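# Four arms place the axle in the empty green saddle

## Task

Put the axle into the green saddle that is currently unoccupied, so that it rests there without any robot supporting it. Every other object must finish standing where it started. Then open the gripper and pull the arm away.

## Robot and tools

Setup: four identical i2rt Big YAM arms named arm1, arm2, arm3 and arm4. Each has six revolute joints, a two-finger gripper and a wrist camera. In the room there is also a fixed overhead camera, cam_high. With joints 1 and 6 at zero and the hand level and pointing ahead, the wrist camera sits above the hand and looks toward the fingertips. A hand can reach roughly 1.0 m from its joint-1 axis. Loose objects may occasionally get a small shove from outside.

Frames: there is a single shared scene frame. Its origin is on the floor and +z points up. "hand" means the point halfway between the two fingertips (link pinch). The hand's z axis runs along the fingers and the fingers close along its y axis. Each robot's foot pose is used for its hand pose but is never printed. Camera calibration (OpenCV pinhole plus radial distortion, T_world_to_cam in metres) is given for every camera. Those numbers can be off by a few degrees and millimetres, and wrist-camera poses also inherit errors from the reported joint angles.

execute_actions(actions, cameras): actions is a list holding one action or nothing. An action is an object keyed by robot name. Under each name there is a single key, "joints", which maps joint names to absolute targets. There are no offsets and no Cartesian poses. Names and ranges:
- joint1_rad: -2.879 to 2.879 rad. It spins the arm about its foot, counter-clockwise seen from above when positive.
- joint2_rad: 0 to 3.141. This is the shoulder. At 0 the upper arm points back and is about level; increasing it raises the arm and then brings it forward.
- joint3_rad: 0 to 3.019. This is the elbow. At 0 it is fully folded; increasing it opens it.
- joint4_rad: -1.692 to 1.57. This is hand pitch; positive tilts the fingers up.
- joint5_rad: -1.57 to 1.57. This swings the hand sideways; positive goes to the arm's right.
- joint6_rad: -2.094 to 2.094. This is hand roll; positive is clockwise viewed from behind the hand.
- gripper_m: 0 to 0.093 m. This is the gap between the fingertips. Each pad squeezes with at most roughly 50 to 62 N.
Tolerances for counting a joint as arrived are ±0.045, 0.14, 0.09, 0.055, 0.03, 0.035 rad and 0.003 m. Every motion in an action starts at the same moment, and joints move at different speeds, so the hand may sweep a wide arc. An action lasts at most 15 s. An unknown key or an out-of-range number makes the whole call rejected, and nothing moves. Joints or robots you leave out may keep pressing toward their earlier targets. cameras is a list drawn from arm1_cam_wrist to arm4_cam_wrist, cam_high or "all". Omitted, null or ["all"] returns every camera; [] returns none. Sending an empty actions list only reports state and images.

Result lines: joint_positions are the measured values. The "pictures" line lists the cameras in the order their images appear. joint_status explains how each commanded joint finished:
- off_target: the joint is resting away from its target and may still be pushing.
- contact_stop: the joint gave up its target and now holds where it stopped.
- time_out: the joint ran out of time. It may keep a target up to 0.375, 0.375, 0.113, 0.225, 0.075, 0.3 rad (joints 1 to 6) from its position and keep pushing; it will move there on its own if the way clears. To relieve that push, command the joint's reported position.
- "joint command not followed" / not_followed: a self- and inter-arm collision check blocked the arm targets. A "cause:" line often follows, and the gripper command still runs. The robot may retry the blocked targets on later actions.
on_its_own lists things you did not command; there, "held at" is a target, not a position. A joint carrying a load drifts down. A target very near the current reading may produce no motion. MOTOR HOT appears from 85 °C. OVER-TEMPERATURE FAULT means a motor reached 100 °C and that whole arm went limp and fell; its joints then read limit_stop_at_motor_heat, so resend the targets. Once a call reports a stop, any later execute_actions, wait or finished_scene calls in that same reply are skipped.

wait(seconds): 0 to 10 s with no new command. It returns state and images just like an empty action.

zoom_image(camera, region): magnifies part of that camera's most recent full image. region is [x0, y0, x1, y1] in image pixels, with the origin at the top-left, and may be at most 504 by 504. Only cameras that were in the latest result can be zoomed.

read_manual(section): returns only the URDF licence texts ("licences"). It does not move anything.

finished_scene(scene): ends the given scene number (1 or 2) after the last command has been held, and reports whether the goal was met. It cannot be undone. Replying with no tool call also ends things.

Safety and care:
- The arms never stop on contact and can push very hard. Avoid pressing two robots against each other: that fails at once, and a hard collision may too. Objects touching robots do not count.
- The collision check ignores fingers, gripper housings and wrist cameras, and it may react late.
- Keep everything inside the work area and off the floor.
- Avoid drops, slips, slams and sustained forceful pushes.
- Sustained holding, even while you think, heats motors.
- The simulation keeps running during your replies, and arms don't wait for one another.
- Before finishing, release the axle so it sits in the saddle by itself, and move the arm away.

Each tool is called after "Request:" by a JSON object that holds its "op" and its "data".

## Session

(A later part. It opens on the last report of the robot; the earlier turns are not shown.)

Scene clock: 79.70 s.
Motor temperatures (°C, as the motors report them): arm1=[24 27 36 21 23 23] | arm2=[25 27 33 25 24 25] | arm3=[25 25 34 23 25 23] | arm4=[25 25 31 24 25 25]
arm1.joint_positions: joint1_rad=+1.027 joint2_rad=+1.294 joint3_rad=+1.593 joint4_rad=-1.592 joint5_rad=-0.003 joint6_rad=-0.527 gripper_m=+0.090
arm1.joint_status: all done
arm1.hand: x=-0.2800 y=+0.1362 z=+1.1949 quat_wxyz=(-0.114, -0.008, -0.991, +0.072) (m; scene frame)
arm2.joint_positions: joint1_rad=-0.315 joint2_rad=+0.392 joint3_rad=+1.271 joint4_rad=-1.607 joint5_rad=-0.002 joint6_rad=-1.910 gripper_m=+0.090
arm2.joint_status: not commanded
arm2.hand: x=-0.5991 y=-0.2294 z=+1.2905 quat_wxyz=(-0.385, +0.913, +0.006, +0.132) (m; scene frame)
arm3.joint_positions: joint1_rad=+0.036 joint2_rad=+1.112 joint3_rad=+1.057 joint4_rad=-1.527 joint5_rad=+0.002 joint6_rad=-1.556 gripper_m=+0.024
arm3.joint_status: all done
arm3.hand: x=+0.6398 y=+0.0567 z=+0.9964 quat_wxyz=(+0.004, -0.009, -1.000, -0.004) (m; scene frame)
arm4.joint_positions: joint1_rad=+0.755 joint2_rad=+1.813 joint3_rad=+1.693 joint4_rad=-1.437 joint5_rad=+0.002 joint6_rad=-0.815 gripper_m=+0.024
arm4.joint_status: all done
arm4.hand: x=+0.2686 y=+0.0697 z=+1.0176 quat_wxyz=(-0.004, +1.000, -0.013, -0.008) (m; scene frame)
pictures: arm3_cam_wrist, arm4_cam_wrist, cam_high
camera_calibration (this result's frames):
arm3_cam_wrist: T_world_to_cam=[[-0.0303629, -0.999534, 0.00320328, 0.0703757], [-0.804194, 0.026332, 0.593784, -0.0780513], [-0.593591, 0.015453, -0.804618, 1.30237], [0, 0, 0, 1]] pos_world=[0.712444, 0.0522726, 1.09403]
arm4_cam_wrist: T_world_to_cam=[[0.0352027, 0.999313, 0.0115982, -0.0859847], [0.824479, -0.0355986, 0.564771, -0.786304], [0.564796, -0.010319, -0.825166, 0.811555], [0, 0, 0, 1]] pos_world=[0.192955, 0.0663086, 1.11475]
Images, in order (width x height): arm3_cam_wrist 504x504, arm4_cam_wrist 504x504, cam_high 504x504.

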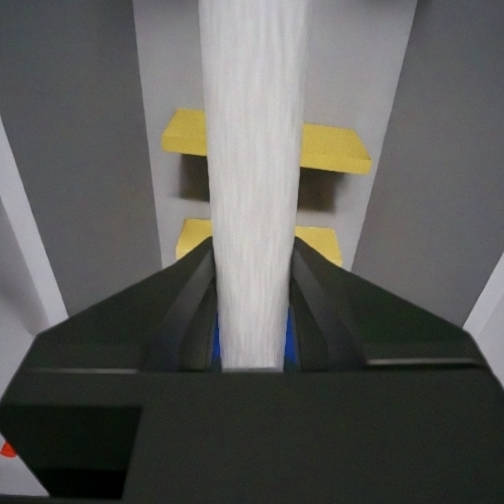

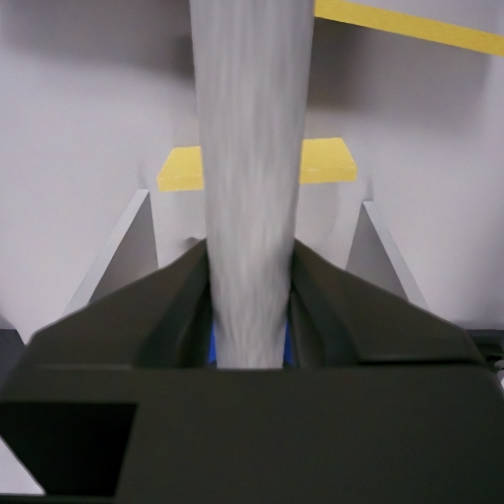

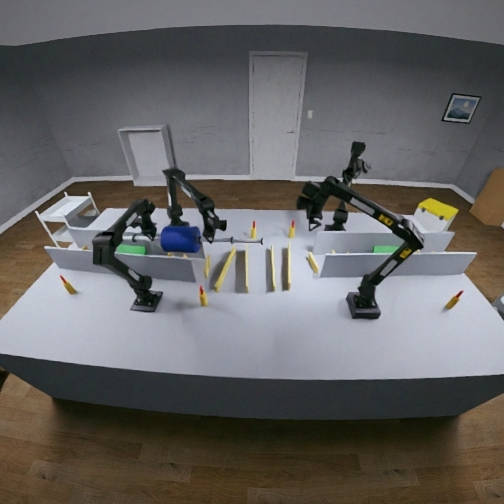

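Request:
{"op": "execute_actions", "data": {"actions": [{"arm3":{"joints":{"joint1_rad":0.48,"joint2_rad":1.21,"joint3_rad":1.235,"joint4_rad":-1.485,"joint6_rad":-1.10}},"arm4":{"joints":{"joint1_rad":0.535,"joint2_rad":1.545,"joint3_rad":1.415,"joint4_rad":-1.36,"joint6_rad":-1.04}}}], "cameras": []}}

Request:
{"op": "execute_actions", "data": {"actions": [{"arm3":{"joints":{"joint1_rad":0.782,"joint2_rad":1.435,"joint3_rad":1.46,"joint4_rad":-1.475,"joint6_rad":-0.795}},"arm4":{"joints":{"joint1_rad":0.227,"joint2_rad":1.395,"joint3_rad":1.255,"joint4_rad":-1.345,"joint6_rad":-1.345}}}], "cameras": ["arm3_cam_wrist","arm4_cam_wrist"]}}

Scene clock: 83.50 s.
Motor temperatures (°C, as the motors report them): arm1=[24 27 35 21 23 23] | arm2=[25 27 33 25 24 25] | arm3=[25 25 35 23 25 23] | arm4=[25 25 30 24 25 25]
arm1.joint_positions: joint1_rad=+1.027 joint2_rad=+1.294 joint3_rad=+1.593 joint4_rad=-1.592 joint5_rad=-0.003 joint6_rad=-0.527 gripper_m=+0.090
arm1.joint_status: not commanded
arm1.hand: x=-0.2800 y=+0.1362 z=+1.1949 quat_wxyz=(-0.114, -0.008, -0.991, +0.072) (m; scene frame)
arm2.joint_positions: joint1_rad=-0.315 joint2_rad=+0.392 joint3_rad=+1.271 joint4_rad=-1.607 joint5_rad=-0.002 joint6_rad=-1.910 gripper_m=+0.090
arm2.joint_status: not commanded
arm2.hand: x=-0.5991 y=-0.2294 z=+1.2905 quat_wxyz=(-0.385, +0.913, +0.006, +0.132) (m; scene frame)
arm3.joint_positions: joint1_rad=+0.478 joint2_rad=+1.238 joint3_rad=+1.141 joint4_rad=-1.487 joint5_rad=+0.001 joint6_rad=-1.097 gripper_m=+0.024
arm3.joint_status: joint3_rad time_out (moved +0.083 of +0.178); the others done
arm3.on_its_own: joint3_rad reads +1.141 and still pushes toward +1.235 since a time_out
arm3.hand: x=+0.7848 y=+0.0433 z=+0.9898 quat_wxyz=(+0.006, -0.017, -1.000, -0.005) (m; scene frame)
arm4.joint_positions: joint1_rad=+0.527 joint2_rad=+1.579 joint3_rad=+1.383 joint4_rad=-1.360 joint5_rad=+0.000 joint6_rad=-1.024 gripper_m=+0.024
arm4.joint_status: all done
arm4.hand: x=+0.4156 y=+0.0639 z=+1.0147 quat_wxyz=(-0.005, +1.000, -0.023, -0.008) (m; scene frame)
pictures: none
No camera images: the call's "cameras" was empty. Leave "cameras" out to get every camera's image.

not run: a stop came earlier in this reply.

Request:
{"op": "execute_actions", "data": {"actions": [{"arm3":{"joints":{"joint1_rad":0.782,"joint2_rad":1.435,"joint3_rad":1.475,"joint4_rad":-1.475,"joint6_rad":-0.795}},"arm4":{"joints":{"joint1_rad":0.227,"joint2_rad":1.40,"joint3_rad":1.245,"joint4_rad":-1.345,"joint6_rad":-1.345}}}], "cameras": ["arm3_cam_wrist","arm4_cam_wrist"]}}

Scene clock: 86.43 s.
Motor temperatures (°C, as the motors report them): arm1=[24 26 35 21 23 23] | arm2=[25 27 33 25 24 25] | arm3=[25 25 36 23 25 23] | arm4=[25 25 30 24 25 25]
arm1.joint_positions: joint1_rad=+1.027 joint2_rad=+1.294 joint3_rad=+1.593 joint4_rad=-1.592 joint5_rad=-0.003 joint6_rad=-0.527 gripper_m=+0.090
arm1.joint_status: not commanded
arm1.hand: x=-0.2800 y=+0.1362 z=+1.1949 quat_wxyz=(-0.114, -0.008, -0.991, +0.072) (m; scene frame)
arm2.joint_positions: joint1_rad=-0.315 joint2_rad=+0.392 joint3_rad=+1.271 joint4_rad=-1.607 joint5_rad=-0.002 joint6_rad=-1.910 gripper_m=+0.090
arm2.joint_status: not commanded
arm2.hand: x=-0.5991 y=-0.2294 z=+1.2905 quat_wxyz=(-0.385, +0.913, +0.006, +0.132) (m; scene frame)
arm3.joint_positions: joint1_rad=+0.786 joint2_rad=+1.478 joint3_rad=+1.376 joint4_rad=-1.476 joint5_rad=+0.003 joint6_rad=-0.785 gripper_m=+0.024
arm3.joint_status: joint3_rad time_out (moved +0.235 of +0.334); the others done
arm3.on_its_own: joint3_rad reads +1.376 and still pushes toward +1.475 since a time_out
arm3.hand: x=+0.9342 y=+0.0322 z=+0.9901 quat_wxyz=(+0.007, -0.020, -1.000, -0.001) (m; scene frame)
arm4.joint_positions: joint1_rad=+0.212 joint2_rad=+1.436 joint3_rad=+1.217 joint4_rad=-1.347 joint5_rad=+0.003 joint6_rad=-1.336 gripper_m=+0.024
arm4.joint_status: all done
arm4.hand: x=+0.5663 y=+0.0556 z=+1.0109 quat_wxyz=(-0.001, +1.000, -0.024, -0.003) (m; scene frame)
pictures: arm3_cam_wrist, arm4_cam_wrist
camera_calibration (this result's frames):
arm3_cam_wrist: T_world_to_cam=[[-0.0519744, -0.998591, 0.0107175, 0.0676288], [-0.799896, 0.0480532, 0.598211, 0.153967], [-0.597883, 0.0225188, -0.801267, 1.47295], [0, 0, 0, 1]] pos_world=[1.00733, 0.0269657, 1.0874]
arm4_cam_wrist: T_world_to_cam=[[0.0563994, 0.998396, 0.00494221, -0.0875637], [0.817893, -0.0490406, 0.573276, -1.03262], [0.572599, -0.0282903, -0.819347, 0.628397], [0, 0, 0, 1]] pos_world=[0.489696, 0.0545602, 1.10729]
Images, in order (width x height): arm3_cam_wrist 504x504, arm4_cam_wrist 504x504.

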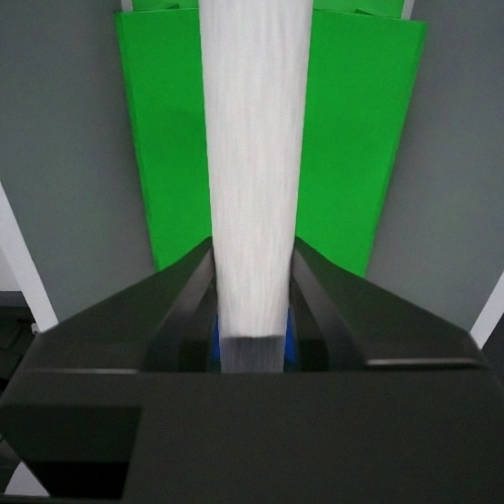

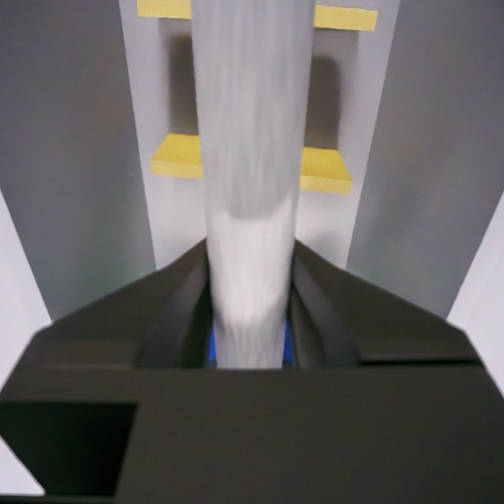

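Request:
{"op": "execute_actions", "data": {"actions": [{"arm3":{"joints":{"joint1_rad":0.953,"joint2_rad":1.72,"joint3_rad":1.855,"joint4_rad":-1.555,"joint6_rad":-0.605}},"arm4":{"joints":{"joint1_rad":-0.128,"joint2_rad":1.37,"joint3_rad":1.215,"joint6_rad":-1.68}}}], "cameras": ["arm3_cam_wrist","arm4_cam_wrist"]}}

Scene clock: 89.47 s.
Motor temperatures (°C, as the motors report them): arm1=[24 26 35 21 23 23] | arm2=[25 27 33 25 24 25] | arm3=[25 26 37 23 25 23] | arm4=[25 25 30 24 25 25]
arm1.joint_positions: joint1_rad=+1.027 joint2_rad=+1.294 joint3_rad=+1.593 joint4_rad=-1.592 joint5_rad=-0.003 joint6_rad=-0.527 gripper_m=+0.090
arm1.joint_status: not commanded
arm1.hand: x=-0.2800 y=+0.1362 z=+1.1949 quat_wxyz=(-0.114, -0.008, -0.991, +0.072) (m; scene frame)
arm2.joint_positions: joint1_rad=-0.315 joint2_rad=+0.392 joint3_rad=+1.271 joint4_rad=-1.607 joint5_rad=-0.002 joint6_rad=-1.910 gripper_m=+0.090
arm2.joint_status: not commanded
arm2.hand: x=-0.5991 y=-0.2294 z=+1.2905 quat_wxyz=(-0.385, +0.913, +0.006, +0.132) (m; scene frame)
arm3.joint_positions: joint1_rad=+0.958 joint2_rad=+1.776 joint3_rad=+1.747 joint4_rad=-1.549 joint5_rad=+0.006 joint6_rad=-0.599 gripper_m=+0.024
arm3.joint_status: joint3_rad time_out (moved +0.372 of +0.479); the others done
arm3.on_its_own: joint3_rad reads +1.747 and still pushes toward +1.855 since a time_out
arm3.hand: x=+1.0739 y=+0.0181 z=+0.9907 quat_wxyz=(+0.008, -0.027, -1.000, +0.001) (m; scene frame)
arm4.joint_positions: joint1_rad=-0.136 joint2_rad=+1.414 joint3_rad=+1.189 joint4_rad=-1.346 joint5_rad=+0.003 joint6_rad=-1.669 gripper_m=+0.024
arm4.joint_status: all done
arm4.hand: x=+0.7077 y=+0.0473 z=+1.0082 quat_wxyz=(+0.001, +0.999, -0.032, -0.002) (m; scene frame)
pictures: arm3_cam_wrist, arm4_cam_wrist
camera_calibration (this result's frames):
arm3_cam_wrist: T_world_to_cam=[[-0.0659998, -0.997719, 0.0142031, 0.0723721], [-0.798038, 0.0613247, 0.599478, 0.262591], [-0.598981, 0.0282308, -0.800265, 1.55741], [0, 0, 0, 1]] pos_world=[1.14719, 0.0121367, 1.08789]
arm4_cam_wrist: T_world_to_cam=[[0.0719666, 0.997407, 0.000336979, -0.0935388], [0.816615, -0.0591158, 0.574148, -1.14656], [0.572679, -0.0410443, -0.818752, 0.544922], [0, 0, 0, 1]] pos_world=[0.630962, 0.0478825, 1.10448]
Images, in order (width x height): arm3_cam_wrist 504x504, arm4_cam_wrist 504x504.

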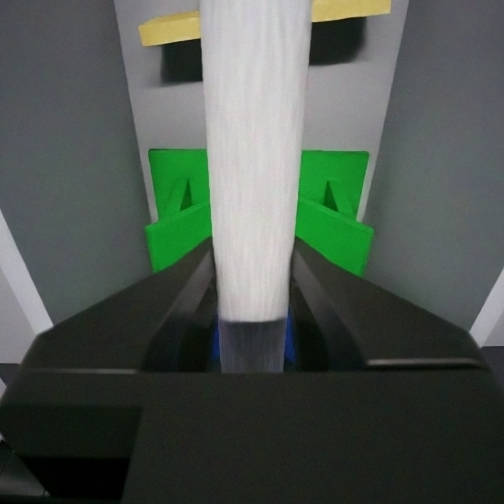

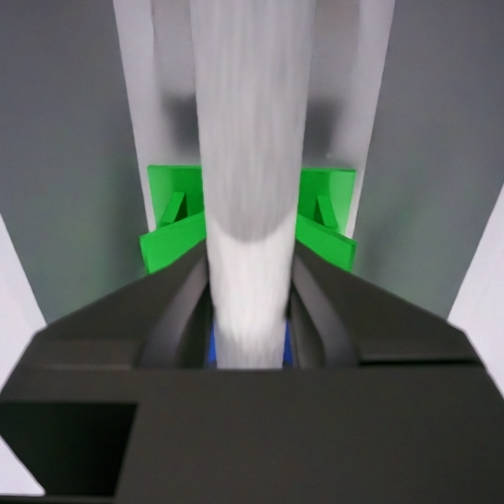

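Request:
{"op": "execute_actions", "data": {"actions": [{"arm3":{"joints":{"joint2_rad":1.77,"joint3_rad":1.62,"joint4_rad":-1.345}},"arm4":{"joints":{"joint2_rad":1.455,"joint3_rad":1.065,"joint4_rad":-1.11}}}], "cameras": ["arm3_cam_wrist","arm4_cam_wrist"]}}

Scene clock: 91.87 s.
Motor temperatures (°C, as the motors report them): arm1=[24 26 34 21 23 23] | arm2=[25 27 33 25 24 25] | arm3=[25 26 37 23 25 23] | arm4=[25 25 30 24 25 25]
arm1.joint_positions: joint1_rad=+1.027 joint2_rad=+1.294 joint3_rad=+1.593 joint4_rad=-1.592 joint5_rad=-0.003 joint6_rad=-0.527 gripper_m=+0.090
arm1.joint_status: not commanded
arm1.hand: x=-0.2800 y=+0.1362 z=+1.1949 quat_wxyz=(-0.114, -0.008, -0.991, +0.072) (m; scene frame)
arm2.joint_positions: joint1_rad=-0.315 joint2_rad=+0.392 joint3_rad=+1.271 joint4_rad=-1.607 joint5_rad=-0.002 joint6_rad=-1.910 gripper_m=+0.090
arm2.joint_status: not commanded
arm2.hand: x=-0.5991 y=-0.2294 z=+1.2905 quat_wxyz=(-0.385, +0.913, +0.006, +0.132) (m; scene frame)
arm3.joint_positions: joint1_rad=+0.949 joint2_rad=+1.829 joint3_rad=+1.587 joint4_rad=-1.358 joint5_rad=+0.005 joint6_rad=-0.601 gripper_m=+0.024
arm3.joint_status: all done
arm3.hand: x=+1.0723 y=+0.0131 z=+0.9020 quat_wxyz=(+0.017, -0.030, -0.999, -0.006) (m; scene frame)
arm4.joint_positions: joint1_rad=-0.139 joint2_rad=+1.486 joint3_rad=+1.037 joint4_rad=-1.118 joint5_rad=-0.004 joint6_rad=-1.669 gripper_m=+0.024
arm4.joint_status: all done
arm4.hand: x=+0.7067 y=+0.0473 z=+0.9260 quat_wxyz=(-0.001, +0.999, -0.033, -0.006) (m; scene frame)
pictures: arm3_cam_wrist, arm4_cam_wrist
camera_calibration (this result's frames):
arm3_cam_wrist: T_world_to_cam=[[-0.0728319, -0.997343, 0.00142942, 0.0873471], [-0.786956, 0.0583485, 0.614244, 0.289634], [-0.612696, 0.0436117, -0.789115, 1.49007], [0, 0, 0, 1]] pos_world=[1.14725, 0.00523109, 0.997802]
arm4_cam_wrist: T_world_to_cam=[[0.0750658, 0.997169, 0.00438306, -0.0993909], [0.820187, -0.0642415, 0.568478, -1.09563], [0.56715, -0.0390783, -0.822687, 0.485705], [0, 0, 0, 1]] pos_world=[0.630614, 0.0477052, 1.02286]
Images, in order (width x height): arm3_cam_wrist 504x504, arm4_cam_wrist 504x504.

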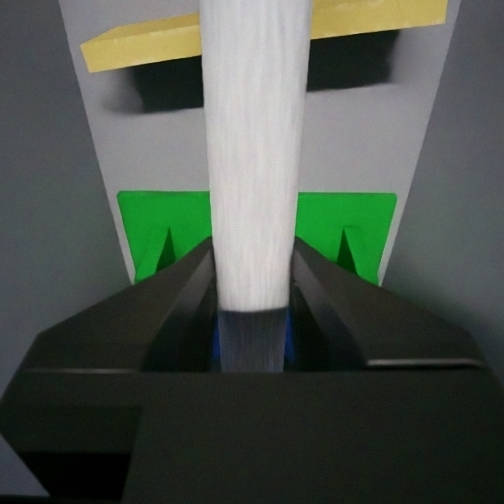

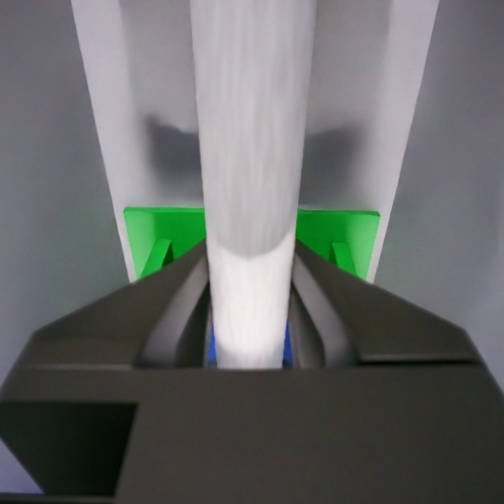

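Request:
{"op": "execute_actions", "data": {"actions": [{"arm3":{"joints":{"joint1_rad":0.962,"joint3_rad":1.57,"joint4_rad":-1.255}},"arm4":{"joints":{"joint1_rad":-0.16,"joint2_rad":1.515,"joint3_rad":1.005,"joint4_rad":-1.0,"joint6_rad":-1.69}}}], "cameras": ["arm3_cam_wrist","arm4_cam_wrist"]}}

Scene clock: 93.43 s.
Motor temperatures (°C, as the motors report them): arm1=[24 26 34 21 23 23] | arm2=[25 27 33 25 24 25] | arm3=[25 26 37 23 25 23] | arm4=[25 25 30 24 25 25]
arm1.joint_positions: joint1_rad=+1.027 joint2_rad=+1.294 joint3_rad=+1.593 joint4_rad=-1.592 joint5_rad=-0.003 joint6_rad=-0.527 gripper_m=+0.090
arm1.joint_status: not commanded
arm1.hand: x=-0.2800 y=+0.1362 z=+1.1949 quat_wxyz=(-0.114, -0.008, -0.991, +0.072) (m; scene frame)
arm2.joint_positions: joint1_rad=-0.315 joint2_rad=+0.392 joint3_rad=+1.271 joint4_rad=-1.607 joint5_rad=-0.002 joint6_rad=-1.910 gripper_m=+0.090
arm2.joint_status: not commanded
arm2.hand: x=-0.5991 y=-0.2294 z=+1.2905 quat_wxyz=(-0.385, +0.913, +0.006, +0.132) (m; scene frame)
arm3.joint_positions: joint1_rad=+0.955 joint2_rad=+1.829 joint3_rad=+1.544 joint4_rad=-1.269 joint5_rad=+0.001 joint6_rad=-0.600 gripper_m=+0.024
arm3.joint_status: all done
arm3.hand: x=+1.0805 y=+0.0119 z=+0.8861 quat_wxyz=(-0.004, -0.027, -1.000, +0.006) (m; scene frame)
arm4.joint_positions: joint1_rad=-0.152 joint2_rad=+1.542 joint3_rad=+0.982 joint4_rad=-1.012 joint5_rad=+0.011 joint6_rad=-1.683 gripper_m=+0.024
arm4.joint_status: all done
arm4.hand: x=+0.7140 y=+0.0454 z=+0.8860 quat_wxyz=(+0.003, +0.999, -0.033, +0.001) (m; scene frame)
pictures: arm3_cam_wrist, arm4_cam_wrist
camera_calibration (this result's frames):
arm3_cam_wrist: T_world_to_cam=[[-0.0678148, -0.997424, 0.0233832, 0.0619546], [-0.810989, 0.06876, 0.581007, 0.361157], [-0.581118, 0.0204374, -0.813563, 1.47038], [0, 0, 0, 1]] pos_world=[1.15156, 0.00691119, 0.984965]
arm4_cam_wrist: T_world_to_cam=[[0.0742048, 0.997239, -0.00275624, -0.0909073], [0.812598, -0.058863, 0.579845, -1.0839], [0.578082, -0.045267, -0.814722, 0.433964], [0, 0, 0, 1]] pos_world=[0.636656, 0.0464989, 0.981805]
Images, in order (width x height): arm3_cam_wrist 504x504, arm4_cam_wrist 504x504.

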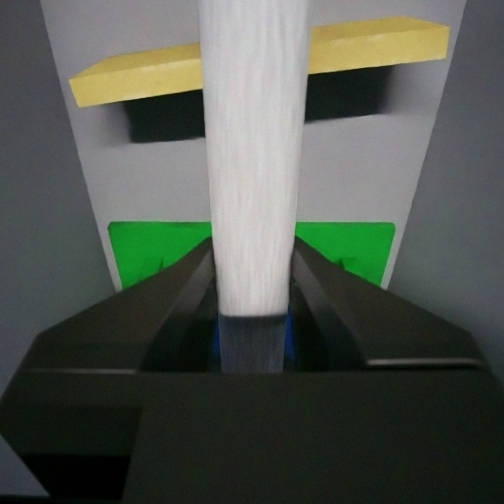

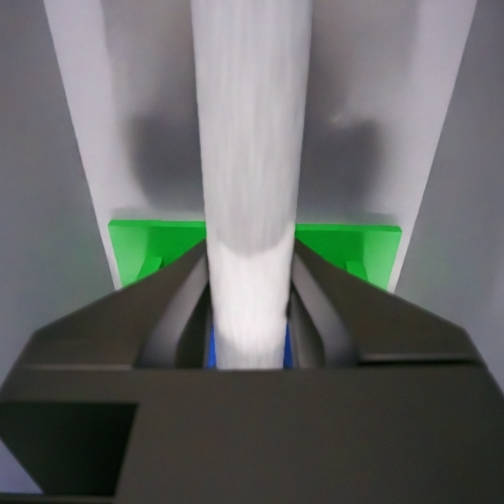

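Request:
{"op": "execute_actions", "data": {"actions": [{"arm3":{"joints":{"joint2_rad":1.82,"joint3_rad":1.545}},"arm4":{"joints":{"joint2_rad":1.55,"joint3_rad":0.985}}}], "cameras": []}}

Request:
{"op": "execute_actions", "data": {"actions": [{"arm3":{"joints":{"gripper_m":0.065}},"arm4":{"joints":{"gripper_m":0.065}}}], "cameras": ["arm3_cam_wrist","arm4_cam_wrist"]}}

Request:
{"op": "execute_actions", "data": {"actions": [{"arm3":{"joints":{"joint2_rad":1.76,"joint3_rad":1.79,"joint4_rad":-1.555}},"arm4":{"joints":{"joint2_rad":1.41,"joint3_rad":1.225,"joint4_rad":-1.35}}}], "cameras": []}}

Request:
{"op": "execute_actions", "data": {"actions": [{"arm3":{"joints":{"joint2_rad":1.3}},"arm4":{"joints":{"joint2_rad":0.9,"joint4_rad":-1.6}}}]}}

Scene clock: 94.87 s.
Motor temperatures (°C, as the motors report them): arm1=[24 26 34 21 23 23] | arm2=[25 27 33 25 24 25] | arm3=[25 26 36 23 25 23] | arm4=[25 25 30 24 25 25]
arm1.joint_positions: joint1_rad=+1.027 joint2_rad=+1.294 joint3_rad=+1.593 joint4_rad=-1.592 joint5_rad=-0.003 joint6_rad=-0.527 gripper_m=+0.090
arm1.joint_status: not commanded
arm1.hand: x=-0.2800 y=+0.1362 z=+1.1949 quat_wxyz=(-0.114, -0.008, -0.991, +0.072) (m; scene frame)
arm2.joint_positions: joint1_rad=-0.315 joint2_rad=+0.392 joint3_rad=+1.271 joint4_rad=-1.607 joint5_rad=-0.002 joint6_rad=-1.910 gripper_m=+0.090
arm2.joint_status: not commanded
arm2.hand: x=-0.5991 y=-0.2294 z=+1.2905 quat_wxyz=(-0.385, +0.913, +0.006, +0.132) (m; scene frame)
arm3.joint_positions: joint1_rad=+0.956 joint2_rad=+1.831 joint3_rad=+1.537 joint4_rad=-1.260 joint5_rad=+0.003 joint6_rad=-0.600 gripper_m=+0.024
arm3.joint_status: all done
arm3.hand: x=+1.0800 y=+0.0120 z=+0.8827 quat_wxyz=(-0.003, -0.027, -1.000, +0.007) (m; scene frame)
arm4.joint_positions: joint1_rad=-0.152 joint2_rad=+1.545 joint3_rad=+0.977 joint4_rad=-1.010 joint5_rad=+0.011 joint6_rad=-1.684 gripper_m=+0.024
arm4.joint_status: all done
arm4.hand: x=+0.7137 y=+0.0437 z=+0.8836 quat_wxyz=(+0.005, +0.999, -0.033, +0.001) (m; scene frame)
pictures: none
No camera images: the call's "cameras" was empty. Leave "cameras" out to get every camera's image.

Scene clock: 95.73 s.
Motor temperatures (°C, as the motors report them): arm1=[24 26 34 21 23 23] | arm2=[25 27 33 25 24 25] | arm3=[25 26 36 23 25 23] | arm4=[25 25 30 24 25 25]
arm1.joint_positions: joint1_rad=+1.027 joint2_rad=+1.294 joint3_rad=+1.593 joint4_rad=-1.592 joint5_rad=-0.003 joint6_rad=-0.527 gripper_m=+0.090
arm1.joint_status: not commanded
arm1.hand: x=-0.2800 y=+0.1362 z=+1.1949 quat_wxyz=(-0.114, -0.008, -0.991, +0.072) (m; scene frame)
arm2.joint_positions: joint1_rad=-0.315 joint2_rad=+0.392 joint3_rad=+1.271 joint4_rad=-1.607 joint5_rad=-0.002 joint6_rad=-1.910 gripper_m=+0.090
arm2.joint_status: not commanded
arm2.hand: x=-0.5991 y=-0.2294 z=+1.2905 quat_wxyz=(-0.385, +0.913, +0.006, +0.132) (m; scene frame)
arm3.joint_positions: joint1_rad=+0.956 joint2_rad=+1.831 joint3_rad=+1.537 joint4_rad=-1.260 joint5_rad=+0.003 joint6_rad=-0.600 gripper_m=+0.065
arm3.joint_status: all done
arm3.hand: x=+1.0803 y=+0.0124 z=+0.8827 quat_wxyz=(-0.003, -0.027, -1.000, +0.007) (m; scene frame)
arm4.joint_positions: joint1_rad=-0.152 joint2_rad=+1.545 joint3_rad=+0.977 joint4_rad=-1.010 joint5_rad=+0.003 joint6_rad=-1.684 gripper_m=+0.065
arm4.joint_status: all done
arm4.hand: x=+0.7126 y=+0.0439 z=+0.8836 quat_wxyz=(+0.005, +0.999, -0.033, -0.003) (m; scene frame)
pictures: arm3_cam_wrist, arm4_cam_wrist
camera_calibration (this result's frames):
arm3_cam_wrist: T_world_to_cam=[[-0.0666687, -0.997455, 0.025282, 0.0595505], [-0.810255, 0.0689084, 0.582013, 0.361283], [-0.582273, 0.0183172, -0.812787, 1.46803], [0, 0, 0, 1]] pos_world=[1.15149, 0.00761337, 0.981415]
arm4_cam_wrist: T_world_to_cam=[[0.0738107, 0.997251, -0.0065568, -0.0856551], [0.817203, -0.0567136, 0.573552, -1.07924], [0.571604, -0.0476925, -0.819143, 0.441332], [0, 0, 0, 1]] pos_world=[0.636015, 0.0452602, 0.979954]
Images, in order (width x height): arm3_cam_wrist 504x504, arm4_cam_wrist 504x504.

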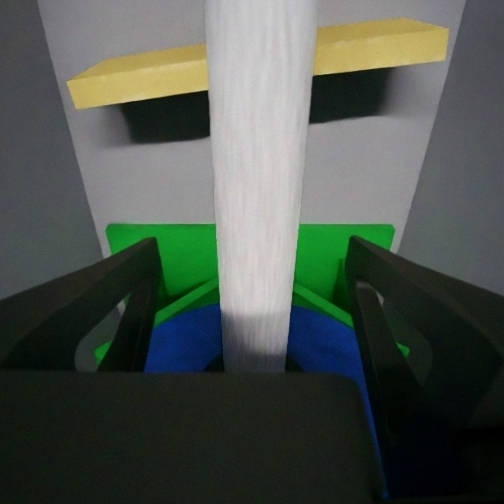

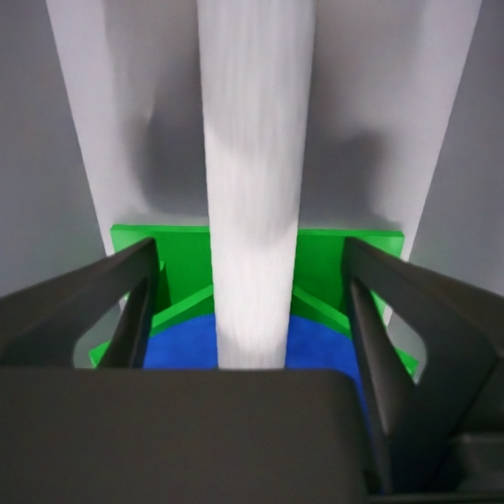

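Scene clock: 97.03 s.
Motor temperatures (°C, as the motors report them): arm1=[24 26 34 21 23 23] | arm2=[25 27 33 25 24 25] | arm3=[25 26 36 23 25 23] | arm4=[25 25 30 24 25 25]
arm1.joint_positions: joint1_rad=+1.027 joint2_rad=+1.294 joint3_rad=+1.593 joint4_rad=-1.592 joint5_rad=-0.003 joint6_rad=-0.527 gripper_m=+0.090
arm1.joint_status: not commanded
arm1.hand: x=-0.2800 y=+0.1362 z=+1.1949 quat_wxyz=(-0.114, -0.008, -0.991, +0.072) (m; scene frame)
arm2.joint_positions: joint1_rad=-0.315 joint2_rad=+0.392 joint3_rad=+1.271 joint4_rad=-1.607 joint5_rad=-0.002 joint6_rad=-1.910 gripper_m=+0.090
arm2.joint_status: not commanded
arm2.hand: x=-0.5991 y=-0.2294 z=+1.2905 quat_wxyz=(-0.385, +0.913, +0.006, +0.132) (m; scene frame)
arm3.joint_positions: joint1_rad=+0.956 joint2_rad=+1.763 joint3_rad=+1.741 joint4_rad=-1.541 joint5_rad=+0.003 joint6_rad=-0.600 gripper_m=+0.065
arm3.joint_status: all done
arm3.hand: x=+1.0732 y=+0.0185 z=+0.9953 quat_wxyz=(+0.001, -0.027, -1.000, +0.004) (m; scene frame)
arm4.joint_positions: joint1_rad=-0.152 joint2_rad=+1.398 joint3_rad=+1.200 joint4_rad=-1.338 joint5_rad=+0.003 joint6_rad=-1.684 gripper_m=+0.065
arm4.joint_status: all done
arm4.hand: x=+0.7148 y=+0.0504 z=+1.0181 quat_wxyz=(-0.015, +0.999, -0.033, +0.000) (m; scene frame)
pictures: none
No camera images: the call's "cameras" was empty. Leave "cameras" out to get every camera's image.

Scene clock: 98.70 s.
Motor temperatures (°C, as the motors report them): arm1=[24 26 34 21 23 23] | arm2=[25 27 33 25 24 25] | arm3=[25 26 36 23 25 23] | arm4=[25 25 30 24 25 25]
arm1.joint_positions: joint1_rad=+1.027 joint2_rad=+1.294 joint3_rad=+1.593 joint4_rad=-1.592 joint5_rad=-0.003 joint6_rad=-0.527 gripper_m=+0.090
arm1.joint_status: not commanded
arm1.hand: x=-0.2800 y=+0.1362 z=+1.1949 quat_wxyz=(-0.114, -0.008, -0.991, +0.072) (m; scene frame)
arm2.joint_positions: joint1_rad=-0.315 joint2_rad=+0.392 joint3_rad=+1.271 joint4_rad=-1.607 joint5_rad=-0.002 joint6_rad=-1.910 gripper_m=+0.090
arm2.joint_status: not commanded
arm2.hand: x=-0.5991 y=-0.2294 z=+1.2905 quat_wxyz=(-0.385, +0.913, +0.006, +0.132) (m; scene frame)
arm3.joint_positions: joint1_rad=+0.956 joint2_rad=+1.309 joint3_rad=+1.773 joint4_rad=-1.543 joint5_rad=+0.003 joint6_rad=-0.600 gripper_m=+0.065
arm3.joint_status: all done
arm3.hand: x=+0.9972 y=+0.0782 z=+1.2290 quat_wxyz=(-0.194, -0.026, -0.970, +0.145) (m; scene frame)
arm4.joint_positions: joint1_rad=-0.152 joint2_rad=+0.896 joint3_rad=+1.200 joint4_rad=-1.592 joint5_rad=+0.003 joint6_rad=-1.684 gripper_m=+0.065
arm4.joint_status: all done
arm4.hand: x=+0.6920 y=-0.0823 z=+1.1712 quat_wxyz=(-0.138, +0.990, -0.033, +0.018) (m; scene frame)
pictures: arm1_cam_wrist, arm2_cam_wrist, arm3_cam_wrist, arm4_cam_wrist, cam_high
camera_calibration (this result's frames):
arm1_cam_wrist: T_world_to_cam=[[-0.0318032, -0.987253, 0.15595, -0.0644511], [-0.923283, 0.0887766, 0.37372, -0.715753], [-0.382801, -0.1321, -0.914337, 1.12907], [0, 0, 0, 1]] pos_world=[-0.230682, 0.149064, 1.3099]
arm2_cam_wrist: T_world_to_cam=[[-0.111514, 0.705683, 0.699697, -0.805695], [0.639059, -0.488273, 0.5943, -0.488715], [0.761031, 0.513421, -0.396524, 1.21149], [0, 0, 0, 1]] pos_world=[-0.699509, -0.292065, 1.33457]
arm3_cam_wrist: T_world_to_cam=[[-0.122487, -0.95315, 0.27659, -0.145772], [-0.961882, 0.182665, 0.203509, 0.695342], [-0.244498, -0.24112, -0.939192, 1.53869], [0, 0, 0, 1]] pos_world=[1.02719, 0.105052, 1.34394]
arm4_cam_wrist: T_world_to_cam=[[0.0690692, 0.958375, 0.277032, -0.288485], [0.787686, -0.2228, 0.574379, -1.22874], [0.612193, 0.178542, -0.770287, 0.61601], [0, 0, 0, 1]] pos_world=[0.610673, -0.107272, 1.26019]
Images, in order (width x height): arm1_cam_wrist 504x504, arm2_cam_wrist 504x504, arm3_cam_wrist 504x504, arm4_cam_wrist 504x504, cam_high 504x504.

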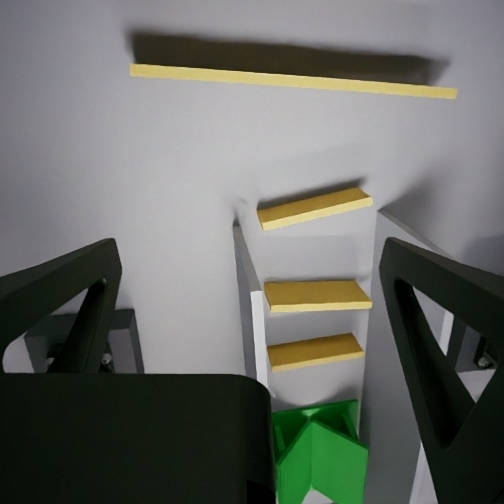

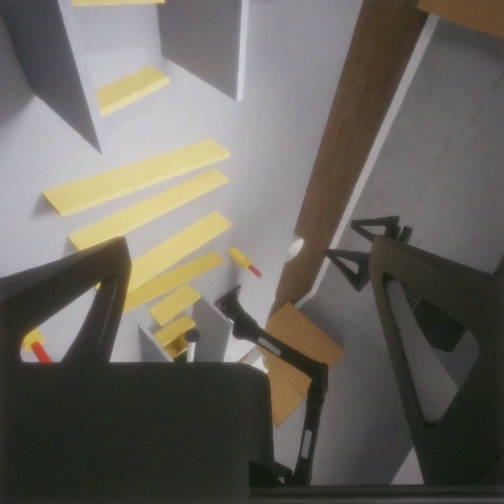

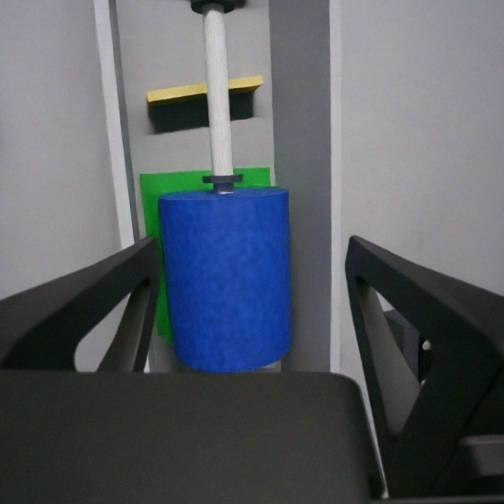

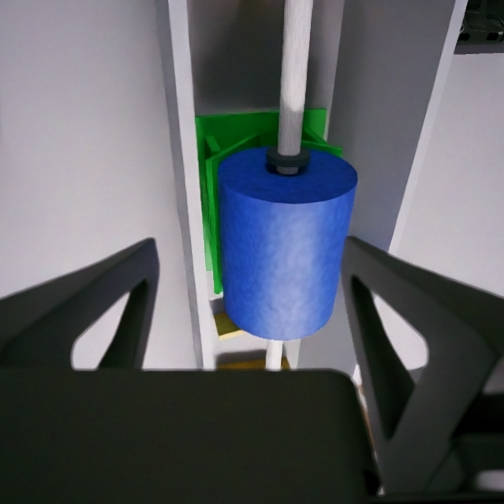

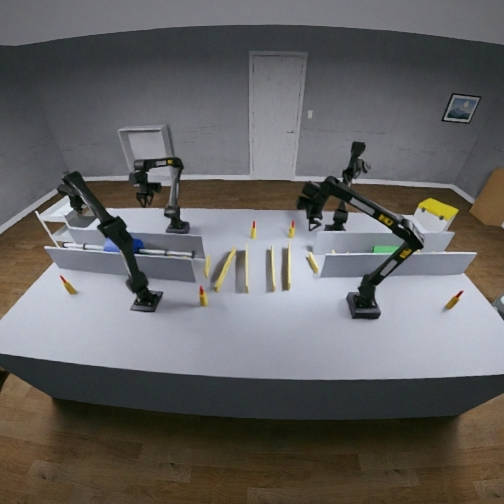

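Request:
{"op": "finished_scene", "data": {"scene": 2}}

The scene is finished: the task was done.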